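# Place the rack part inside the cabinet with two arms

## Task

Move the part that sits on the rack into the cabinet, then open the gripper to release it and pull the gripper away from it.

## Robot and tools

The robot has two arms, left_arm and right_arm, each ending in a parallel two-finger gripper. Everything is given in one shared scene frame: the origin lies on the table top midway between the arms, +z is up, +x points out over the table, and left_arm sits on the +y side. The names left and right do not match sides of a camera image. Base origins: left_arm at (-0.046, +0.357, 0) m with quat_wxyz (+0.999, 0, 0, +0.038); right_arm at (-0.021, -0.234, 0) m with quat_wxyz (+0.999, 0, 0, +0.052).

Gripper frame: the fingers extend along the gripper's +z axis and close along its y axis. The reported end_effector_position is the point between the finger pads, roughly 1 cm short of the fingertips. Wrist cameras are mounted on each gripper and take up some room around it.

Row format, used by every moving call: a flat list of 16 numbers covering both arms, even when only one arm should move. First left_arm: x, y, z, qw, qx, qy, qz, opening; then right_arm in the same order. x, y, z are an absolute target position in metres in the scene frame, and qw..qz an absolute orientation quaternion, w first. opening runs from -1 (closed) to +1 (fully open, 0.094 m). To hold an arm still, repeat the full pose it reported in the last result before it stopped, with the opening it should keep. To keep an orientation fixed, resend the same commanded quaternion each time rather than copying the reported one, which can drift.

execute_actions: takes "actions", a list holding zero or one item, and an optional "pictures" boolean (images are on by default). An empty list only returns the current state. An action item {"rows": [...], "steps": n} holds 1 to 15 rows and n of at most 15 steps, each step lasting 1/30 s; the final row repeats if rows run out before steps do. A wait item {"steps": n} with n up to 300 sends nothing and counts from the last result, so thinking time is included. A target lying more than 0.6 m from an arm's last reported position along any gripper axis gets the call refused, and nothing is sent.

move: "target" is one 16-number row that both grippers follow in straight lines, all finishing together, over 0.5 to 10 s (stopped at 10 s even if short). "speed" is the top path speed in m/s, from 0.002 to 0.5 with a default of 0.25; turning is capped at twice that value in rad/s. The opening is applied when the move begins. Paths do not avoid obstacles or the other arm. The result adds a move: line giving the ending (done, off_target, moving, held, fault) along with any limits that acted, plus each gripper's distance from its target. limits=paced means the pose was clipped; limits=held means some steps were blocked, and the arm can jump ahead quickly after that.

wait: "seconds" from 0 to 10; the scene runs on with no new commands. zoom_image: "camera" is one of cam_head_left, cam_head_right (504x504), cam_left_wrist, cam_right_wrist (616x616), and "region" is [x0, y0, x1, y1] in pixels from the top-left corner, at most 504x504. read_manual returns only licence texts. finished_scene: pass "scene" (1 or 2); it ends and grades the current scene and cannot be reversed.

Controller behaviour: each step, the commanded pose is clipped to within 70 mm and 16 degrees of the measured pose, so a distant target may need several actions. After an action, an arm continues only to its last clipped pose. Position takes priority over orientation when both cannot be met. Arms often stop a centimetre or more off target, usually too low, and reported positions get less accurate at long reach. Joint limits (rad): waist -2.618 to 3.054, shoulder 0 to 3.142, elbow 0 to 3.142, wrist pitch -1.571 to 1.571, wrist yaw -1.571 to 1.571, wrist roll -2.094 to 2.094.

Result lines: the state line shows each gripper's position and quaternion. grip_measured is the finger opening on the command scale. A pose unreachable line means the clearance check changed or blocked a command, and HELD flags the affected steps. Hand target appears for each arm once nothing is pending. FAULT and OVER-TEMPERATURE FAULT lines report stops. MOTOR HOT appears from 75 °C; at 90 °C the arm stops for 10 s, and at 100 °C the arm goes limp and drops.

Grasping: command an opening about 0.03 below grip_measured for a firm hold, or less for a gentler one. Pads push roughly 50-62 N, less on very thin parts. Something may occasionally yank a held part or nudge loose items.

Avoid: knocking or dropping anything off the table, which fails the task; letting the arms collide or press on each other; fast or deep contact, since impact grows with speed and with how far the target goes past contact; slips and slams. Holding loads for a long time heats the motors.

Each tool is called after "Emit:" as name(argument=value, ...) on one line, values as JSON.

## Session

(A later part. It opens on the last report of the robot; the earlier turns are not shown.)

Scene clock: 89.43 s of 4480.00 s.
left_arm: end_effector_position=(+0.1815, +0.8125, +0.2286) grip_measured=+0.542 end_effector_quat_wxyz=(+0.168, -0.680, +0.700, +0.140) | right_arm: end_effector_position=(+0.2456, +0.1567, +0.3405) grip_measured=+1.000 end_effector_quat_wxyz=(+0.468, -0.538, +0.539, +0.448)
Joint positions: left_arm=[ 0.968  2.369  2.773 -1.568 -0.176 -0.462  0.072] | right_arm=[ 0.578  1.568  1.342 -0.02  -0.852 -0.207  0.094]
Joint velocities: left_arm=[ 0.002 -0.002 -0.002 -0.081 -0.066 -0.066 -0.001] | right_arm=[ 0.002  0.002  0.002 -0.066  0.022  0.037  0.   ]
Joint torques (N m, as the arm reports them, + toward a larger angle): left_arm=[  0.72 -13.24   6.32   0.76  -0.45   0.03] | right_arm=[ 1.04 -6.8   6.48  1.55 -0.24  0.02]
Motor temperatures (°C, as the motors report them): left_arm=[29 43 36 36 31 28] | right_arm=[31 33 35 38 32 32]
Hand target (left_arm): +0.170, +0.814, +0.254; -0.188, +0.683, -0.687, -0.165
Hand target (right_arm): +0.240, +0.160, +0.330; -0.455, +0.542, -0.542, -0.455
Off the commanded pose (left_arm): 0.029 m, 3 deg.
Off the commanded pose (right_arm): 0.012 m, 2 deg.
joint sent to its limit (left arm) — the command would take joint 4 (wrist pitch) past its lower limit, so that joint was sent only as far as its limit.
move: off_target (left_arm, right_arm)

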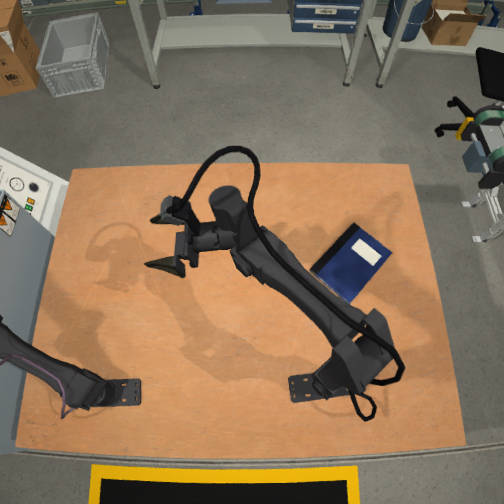

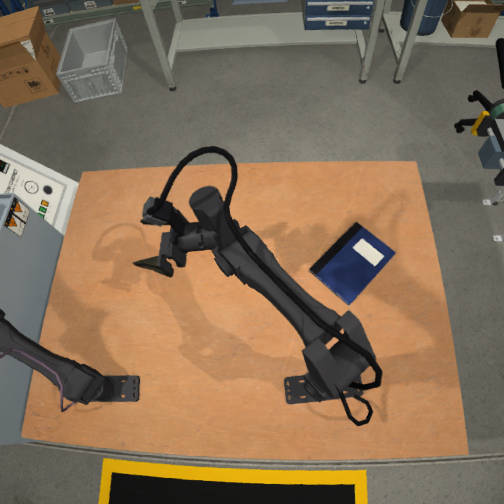

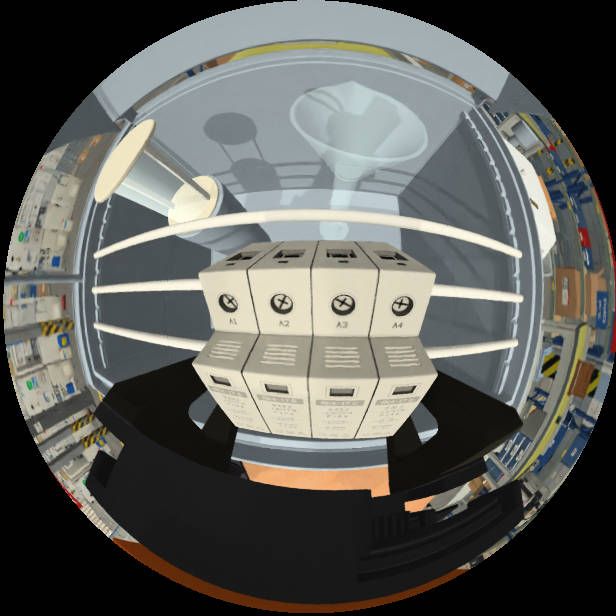

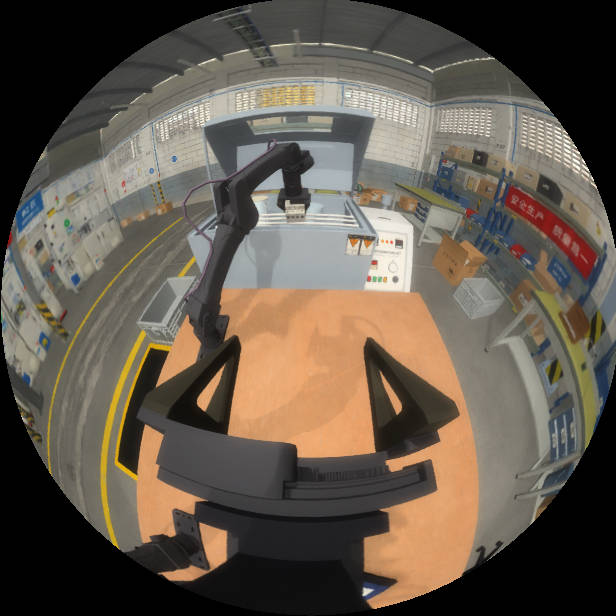

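Emit:
move(target=[0.17,0.815,0.243,0.153,-0.69,0.69,0.153,0.525,0.24,0.16,0.33,0.455,-0.542,0.542,0.455,1], speed=0.01)

Emit:
zoom_image(camera="cam_right_wrist", region=[255, 185, 345, 245])

Scene clock: 96.30 s of 4480.00 s.
left_arm: end_effector_position=(+0.1815, +0.8126, +0.2283) grip_measured=+0.542 end_effector_quat_wxyz=(+0.168, -0.680, +0.700, +0.140) | right_arm: end_effector_position=(+0.2456, +0.1567, +0.3405) grip_measured=+1.000 end_effector_quat_wxyz=(+0.468, -0.538, +0.539, +0.448)
Joint positions: left_arm=[ 0.968  2.37   2.773 -1.568 -0.176 -0.462  0.072] | right_arm=[ 0.578  1.568  1.342 -0.02  -0.852 -0.207  0.094]
Joint velocities: left_arm=[ 0.002 -0.007  0.007 -0.022  0.022 -0.037 -0.001] | right_arm=[-0.012 -0.007 -0.002  0.022  0.037  0.022  0.   ]
Joint torques (N m, as the arm reports them, + toward a larger angle): left_arm=[  0.72 -12.41   5.13   0.76  -0.43  -0.01] | right_arm=[ 0.99 -6.77  6.44  1.55 -0.24  0.02]
Motor temperatures (°C, as the motors report them): left_arm=[29 45 35 36 31 28] | right_arm=[31 33 35 38 32 32]
Hand target (left_arm): +0.170, +0.814, +0.243; -0.175, +0.686, -0.688, -0.160
Hand target (right_arm): +0.240, +0.160, +0.330; -0.455, +0.542, -0.542, -0.455
Off the commanded pose (left_arm): 0.019 m, 3 deg.
Off the commanded pose (right_arm): 0.012 m, 2 deg.
joint sent to its limit (left arm) — the command would take joint 4 (wrist pitch) past its lower limit, so that joint was sent only as far as its limit.
After step 90, 1.23 s passed at rest.
move: off_target (left_arm, right_arm)

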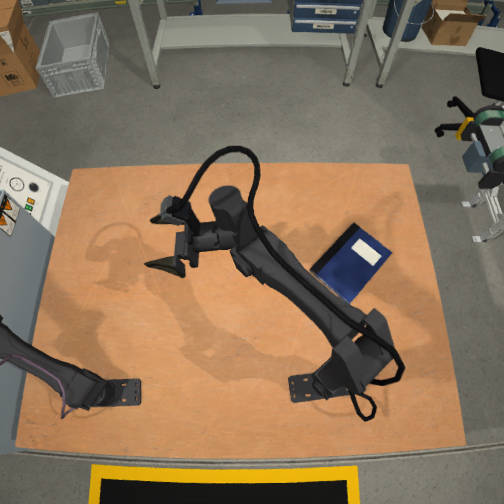

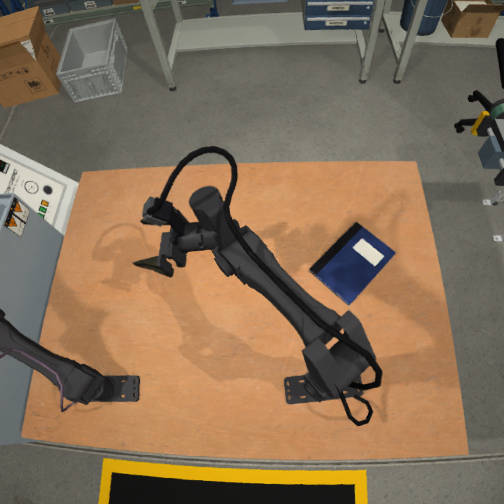

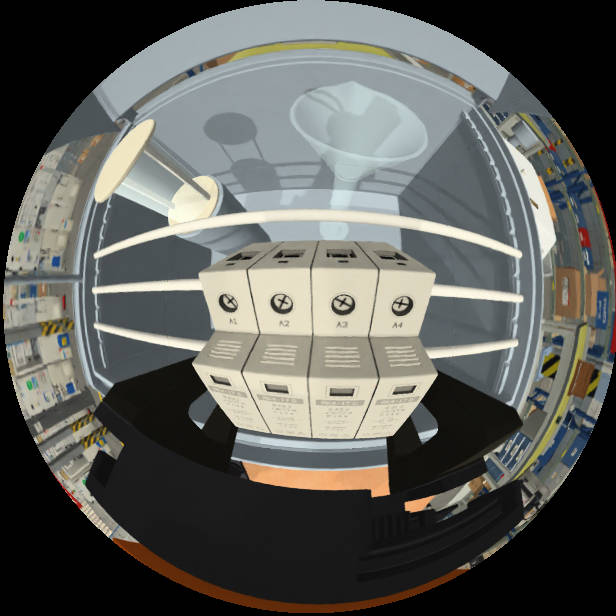

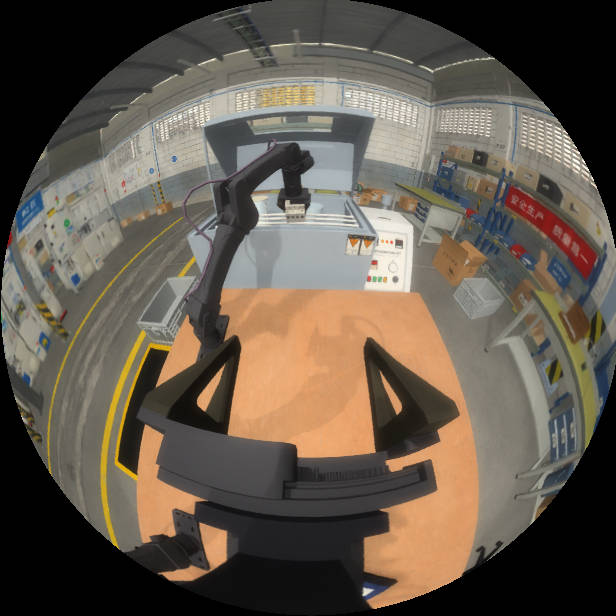

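Region (255, 185, 345, 245) of cam_right_wrist's 616x616 image, scaled by 5.600, with more detail than that image has.

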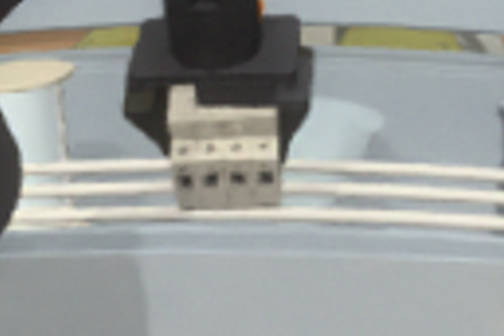

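Emit:
move(target=[0.17,0.815,0.24,0.153,-0.69,0.69,0.153,0.538,0.24,0.16,0.33,0.455,-0.542,0.542,0.455,1], speed=0.01)

Emit:
zoom_image(camera="cam_right_wrist", region=[255, 185, 345, 245])

Scene clock: 100.63 s of 4480.00 s.
left_arm: end_effector_position=(+0.1814, +0.8126, +0.2283) grip_measured=+0.549 end_effector_quat_wxyz=(+0.168, -0.680, +0.700, +0.140) | right_arm: end_effector_position=(+0.2456, +0.1567, +0.3405) grip_measured=+1.000 end_effector_quat_wxyz=(+0.468, -0.538, +0.539, +0.448)
Joint positions: left_arm=[ 0.968  2.37   2.773 -1.568 -0.177 -0.462  0.073] | right_arm=[ 0.578  1.568  1.342 -0.02  -0.852 -0.207  0.094]
Joint velocities: left_arm=[-0.002 -0.002 -0.012 -0.037  0.081 -0.022 -0.001] | right_arm=[ 0.012 -0.002  0.002 -0.022 -0.066  0.051  0.   ]
Joint torques (N m, as the arm reports them, + toward a larger angle): left_arm=[  0.74 -12.17   4.87   0.76  -0.44  -0.03] | right_arm=[ 0.96 -6.78  6.47  1.54 -0.24  0.01]
Motor temperatures (°C, as the motors report them): left_arm=[29 45 35 36 31 28] | right_arm=[31 33 35 38 32 32]
Hand target (left_arm): +0.170, +0.815, +0.240; -0.171, +0.686, -0.689, -0.159
Hand target (right_arm): +0.240, +0.160, +0.330; -0.455, +0.542, -0.542, -0.455
Off the commanded pose (left_arm): 0.017 m, 3 deg.
Off the commanded pose (right_arm): 0.012 m, 2 deg.
joint sent to its limit (left arm) — the command would take joint 4 (wrist pitch) past its lower limit, so that joint was sent only as far as its limit.
move: off_target (left_arm, right_arm)

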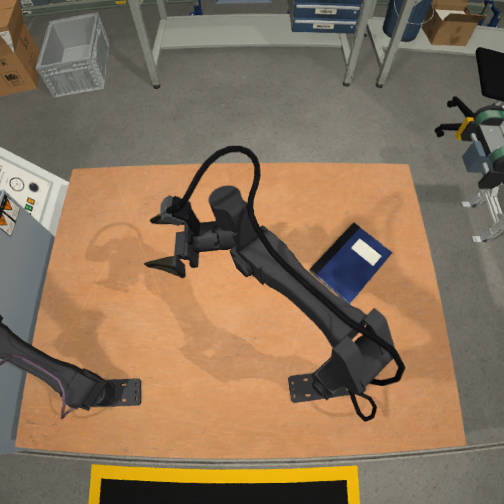

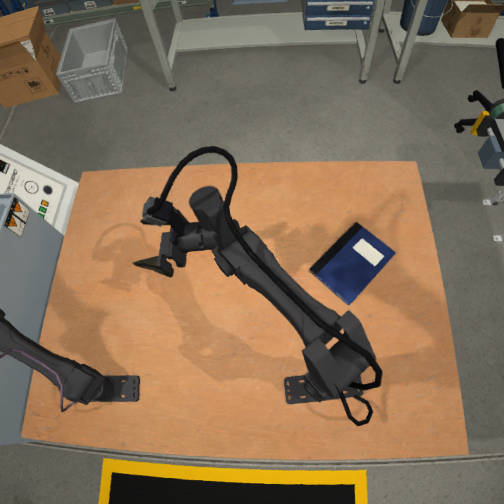

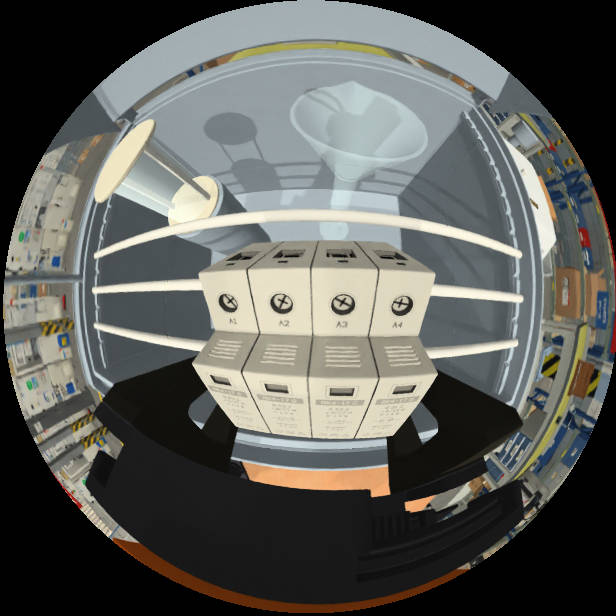

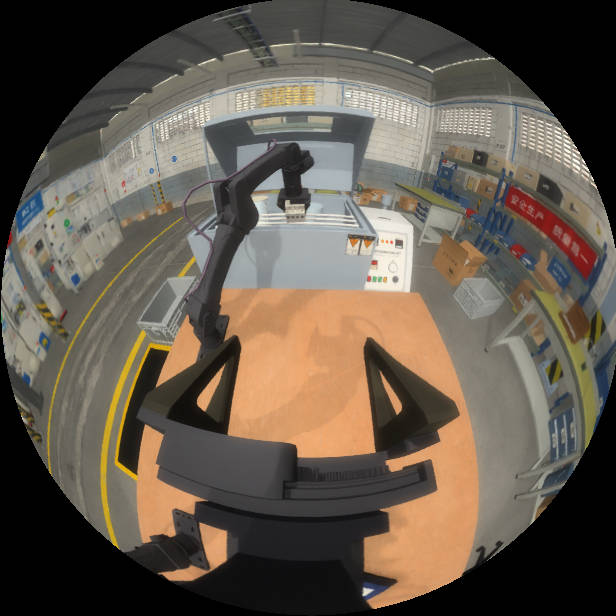

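Region (255, 185, 345, 245) of cam_right_wrist's 616x616 image, scaled by 5.600, with more detail than that image has.

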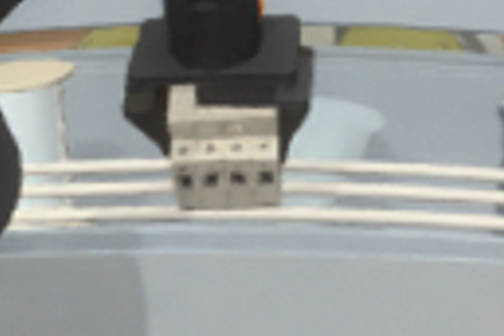

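Emit:
move(target=[0.17,0.815,0.262,0.153,-0.69,0.69,0.153,0.60,0.24,0.16,0.33,0.455,-0.542,0.542,0.455,1], speed=0.01)

Emit:
zoom_image(camera="cam_right_wrist", region=[255, 185, 345, 245])

Scene clock: 111.43 s of 4480.00 s.
left_arm: end_effector_position=(+0.1821, +0.8125, +0.2272) grip_measured=+0.599 end_effector_quat_wxyz=(+0.167, -0.680, +0.701, +0.138) | right_arm: end_effector_position=(+0.2456, +0.1567, +0.3405) grip_measured=+1.000 end_effector_quat_wxyz=(+0.468, -0.538, +0.539, +0.448)
Joint positions: left_arm=[ 0.968  2.372  2.773 -1.568 -0.173 -0.461  0.075] | right_arm=[ 0.578  1.568  1.342 -0.02  -0.852 -0.207  0.094]
Joint velocities: left_arm=[ 0.007 -0.007 -0.007  0.037 -0.022  0.007  0.   ] | right_arm=[ 0.012  0.012  0.012  0.081 -0.051 -0.051  0.   ]
Joint torques (N m, as the arm reports them, + toward a larger angle): left_arm=[  0.69 -13.96   7.01   0.77  -0.47   0.04] | right_arm=[ 0.95 -6.77  6.51  1.55 -0.23  0.  ]
Motor temperatures (°C, as the motors report them): left_arm=[29 47 35 36 31 28] | right_arm=[31 34 35 39 32 32]
Hand target (left_arm): +0.169, +0.813, +0.261; -0.196, +0.681, -0.685, -0.167
Hand target (right_arm): +0.240, +0.160, +0.330; -0.455, +0.542, -0.542, -0.455
Off the commanded pose (left_arm): 0.037 m, 3 deg.
Off the commanded pose (right_arm): 0.012 m, 2 deg.
joint sent to its limit (left arm) — the command would take joint 4 (wrist pitch) past its lower limit, so that joint was sent only as far as its limit.
After step 90, 4.00 s passed at rest.
move: off_target (left_arm, right_arm)

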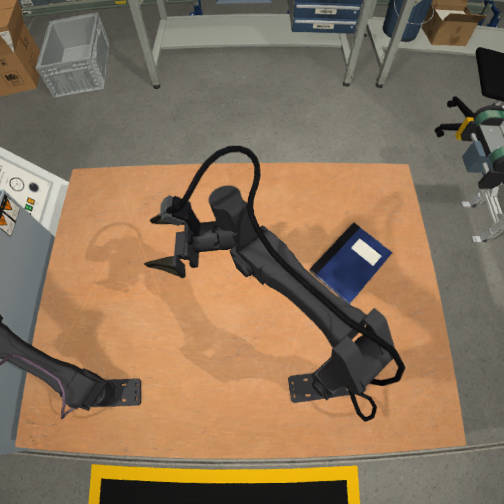

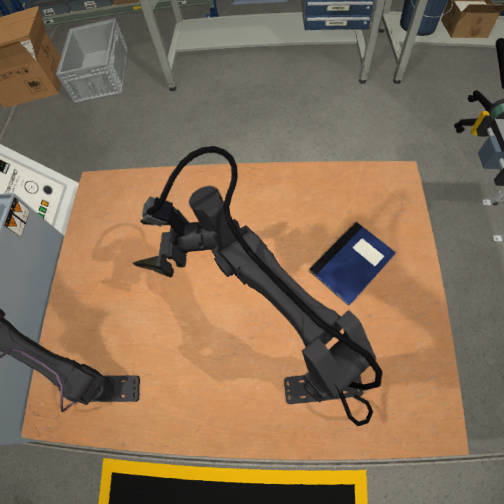

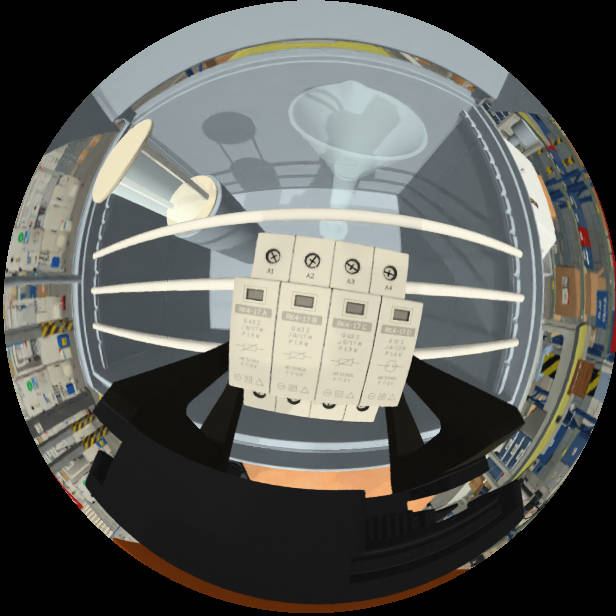

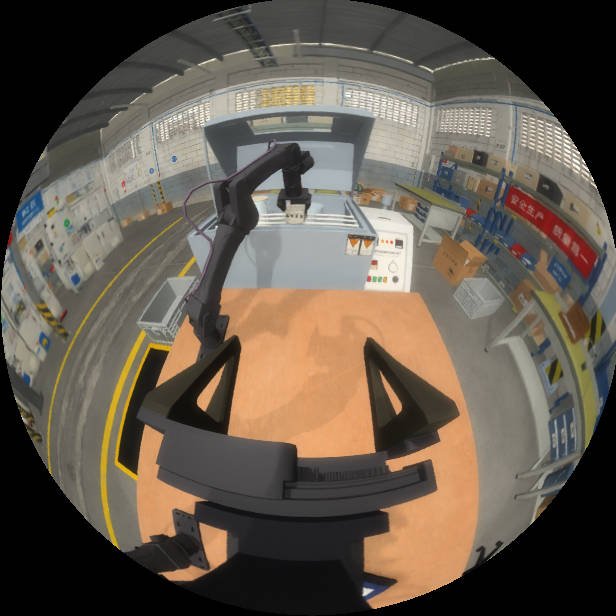

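Region (255, 185, 345, 245) of cam_right_wrist's 616x616 image, scaled by 5.600, with more detail than that image has.

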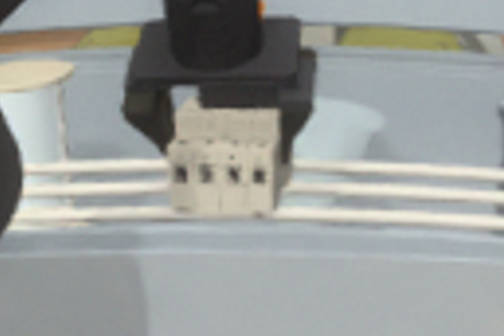

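It settled flat on the rods. Open the gripper fully and retract.

Emit:
move(target=[0.17,0.80,0.33,0.153,-0.69,0.69,0.153,1,0.22,0.0,0.35,0.455,-0.542,0.542,0.455,1], speed=0.08)

Emit:
move(target=[0.2,0.55,0.38,0.2,-0.68,0.68,0.2,1,0.2,-0.2,0.3,0.455,-0.542,0.542,0.455,1])

Scene clock: 115.37 s of 4480.00 s.
left_arm: end_effector_position=(+0.1698, +0.8049, +0.3059) grip_measured=+1.000 end_effector_quat_wxyz=(+0.249, -0.668, +0.677, +0.183) | right_arm: end_effector_position=(+0.2217, +0.0033, +0.3362) grip_measured=+1.000 end_effector_quat_wxyz=(+0.445, -0.539, +0.552, +0.454)
Joint positions: left_arm=[ 0.968  2.264  2.856 -1.568 -0.212 -0.447  0.094] | right_arm=[ 0.144  1.288  1.213 -0.588 -1.256 -0.617  0.094]
Joint velocities: left_arm=[ 0.002 -0.002 -0.002 -0.051  0.022 -0.007  0.   ] | right_arm=[-0.002  0.002 -0.012 -0.022  0.037  0.007  0.   ]
Joint torques (N m, as the arm reports them, + toward a larger angle): left_arm=[ -0.84 -11.63   6.35   1.05  -0.29   0.1 ] | right_arm=[-0.56 -5.22 10.6   0.99 -0.61 -0.09]
Motor temperatures (°C, as the motors report them): left_arm=[29 47 35 36 31 28] | right_arm=[31 34 35 38 32 32]
Hand target (left_arm): +0.169, +0.799, +0.329; -0.274, +0.657, -0.674, -0.197
Hand target (right_arm): +0.217, +0.001, +0.349; -0.454, +0.543, -0.542, -0.453
Off the commanded pose (left_arm): 0.025 m, 12 deg.
Off the commanded pose (right_arm): 0.014 m, 2 deg.
elbow stopped short (left arm): the move would have taken joint 3 (elbow) straighter than the controller allows; a more bent joint 3 avoids this.
move: off_target (left_arm, right_arm)

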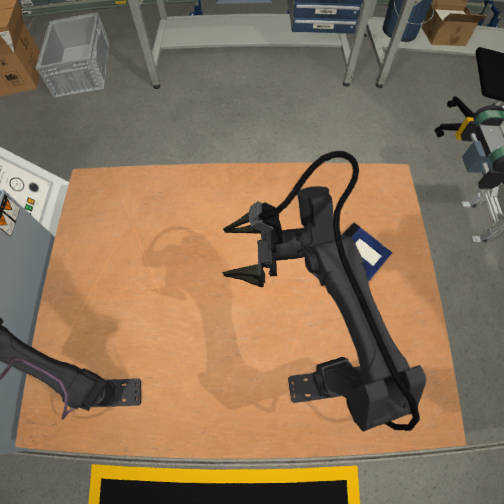

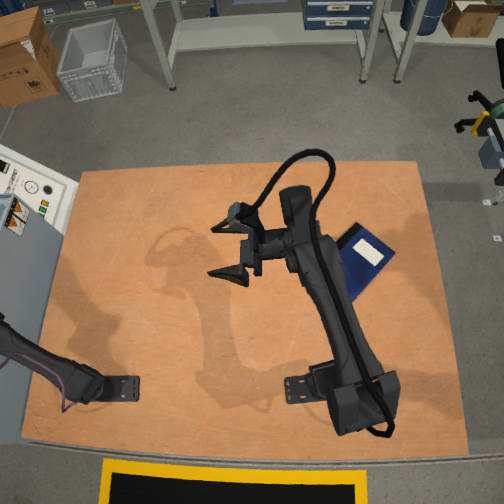

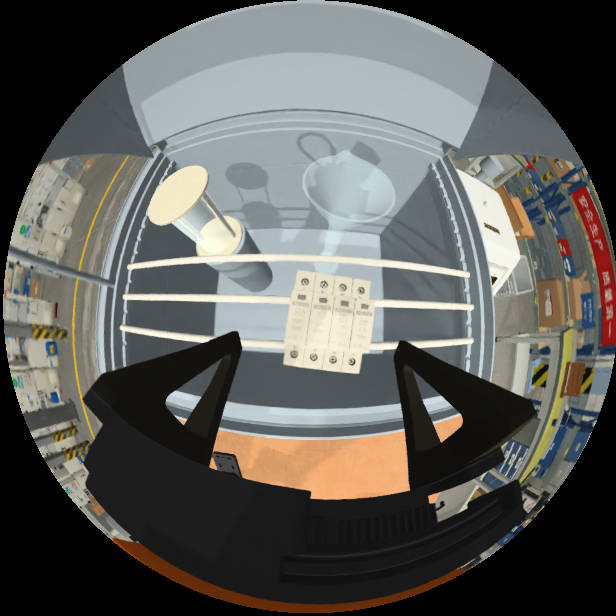

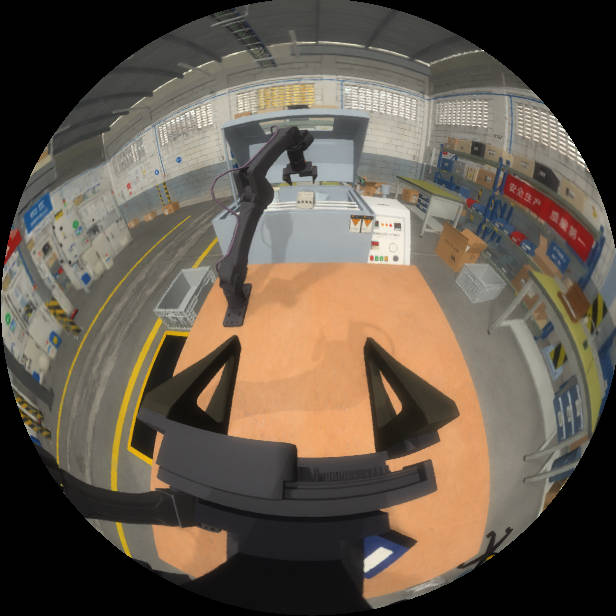

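Scene clock: 118.60 s of 4480.00 s.
left_arm: end_effector_position=(+0.2092, +0.5498, +0.3781) grip_measured=+1.000 end_effector_quat_wxyz=(+0.338, -0.627, +0.684, +0.158) | right_arm: end_effector_position=(+0.1957, -0.2002, +0.2917) grip_measured=+1.000 end_effector_quat_wxyz=(+0.543, -0.400, +0.717, +0.176)
Joint positions: left_arm=[ 0.279  1.537  2.11  -1.567 -0.533 -0.967  0.094] | right_arm=[-0.82   1.053  1.117 -1.547 -1.214 -1.674  0.094]
Joint velocities: left_arm=[-0.007  0.002  0.007  0.037 -0.022 -0.007  0.   ] | right_arm=[-0.007 -0.007  0.027 -0.022  0.022  0.007  0.   ]
Joint torques (N m, as the arm reports them, + toward a larger angle): left_arm=[-0.61 -4.96  4.05  0.96 -0.46 -0.05] | right_arm=[ 0.72  0.09  9.53  0.2  -0.77 -0.08]
Motor temperatures (°C, as the motors report them): left_arm=[29 46 34 36 31 28] | right_arm=[31 33 35 38 32 32]
Hand target (left_arm): +0.205, +0.549, +0.381; -0.343, +0.628, -0.679, -0.165
Hand target (right_arm): +0.197, -0.199, +0.298; +0.545, -0.403, +0.713, +0.181
Off the commanded pose (left_arm): 0.009 m, 18 deg; orientation clipped at the last step of the last action.
Off the commanded pose (right_arm): 0.009 m, 43 deg; orientation clipped at the last step of the last action.
joint sent to its limit (left arm) — the command would take joint 4 (wrist pitch) past its lower limit, so that joint was sent only as far as its limit.
joint sent to its limit (right arm) — the command would take joint 4 (wrist pitch) past its lower limit, so that joint was sent only as far as its limit.
move: off_target (left_arm, right_arm); limits=paced

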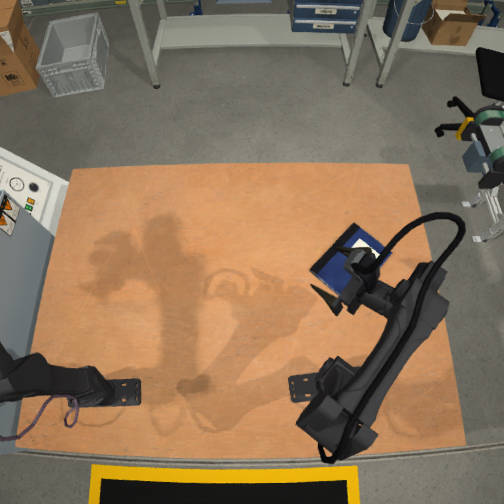

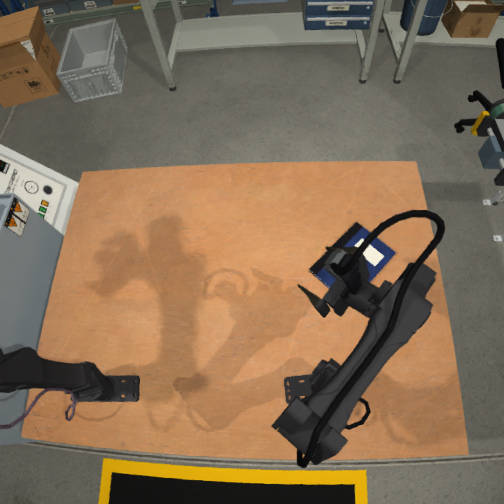

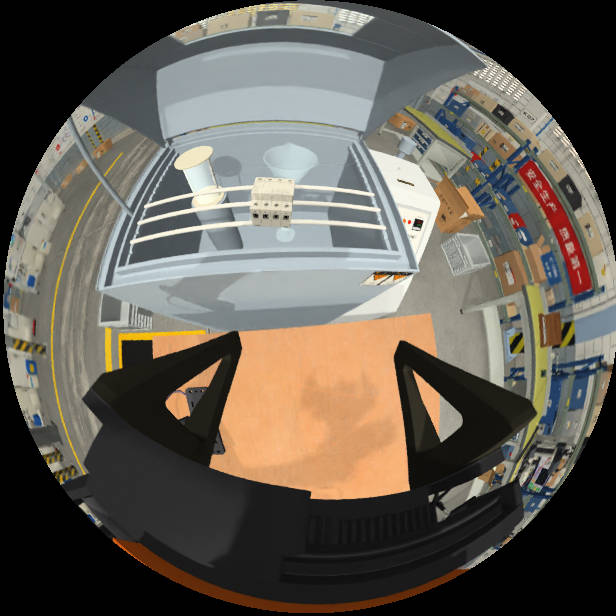

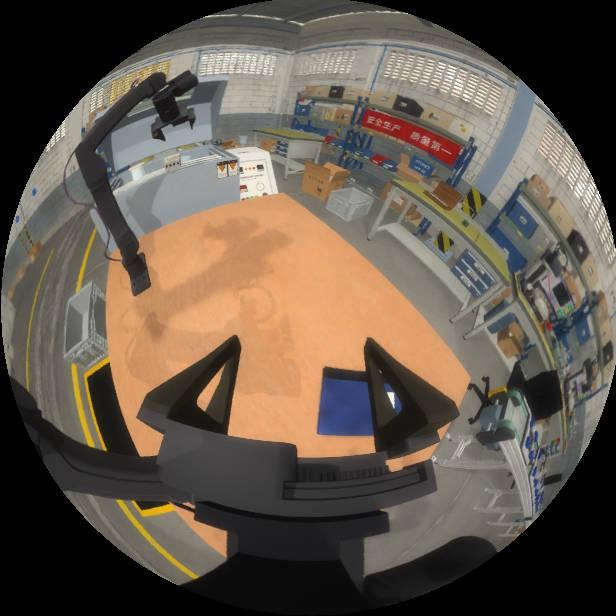

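The part rests on two rods.

Emit:
finished_scene(scene=1)

The scene is finished: the task was done.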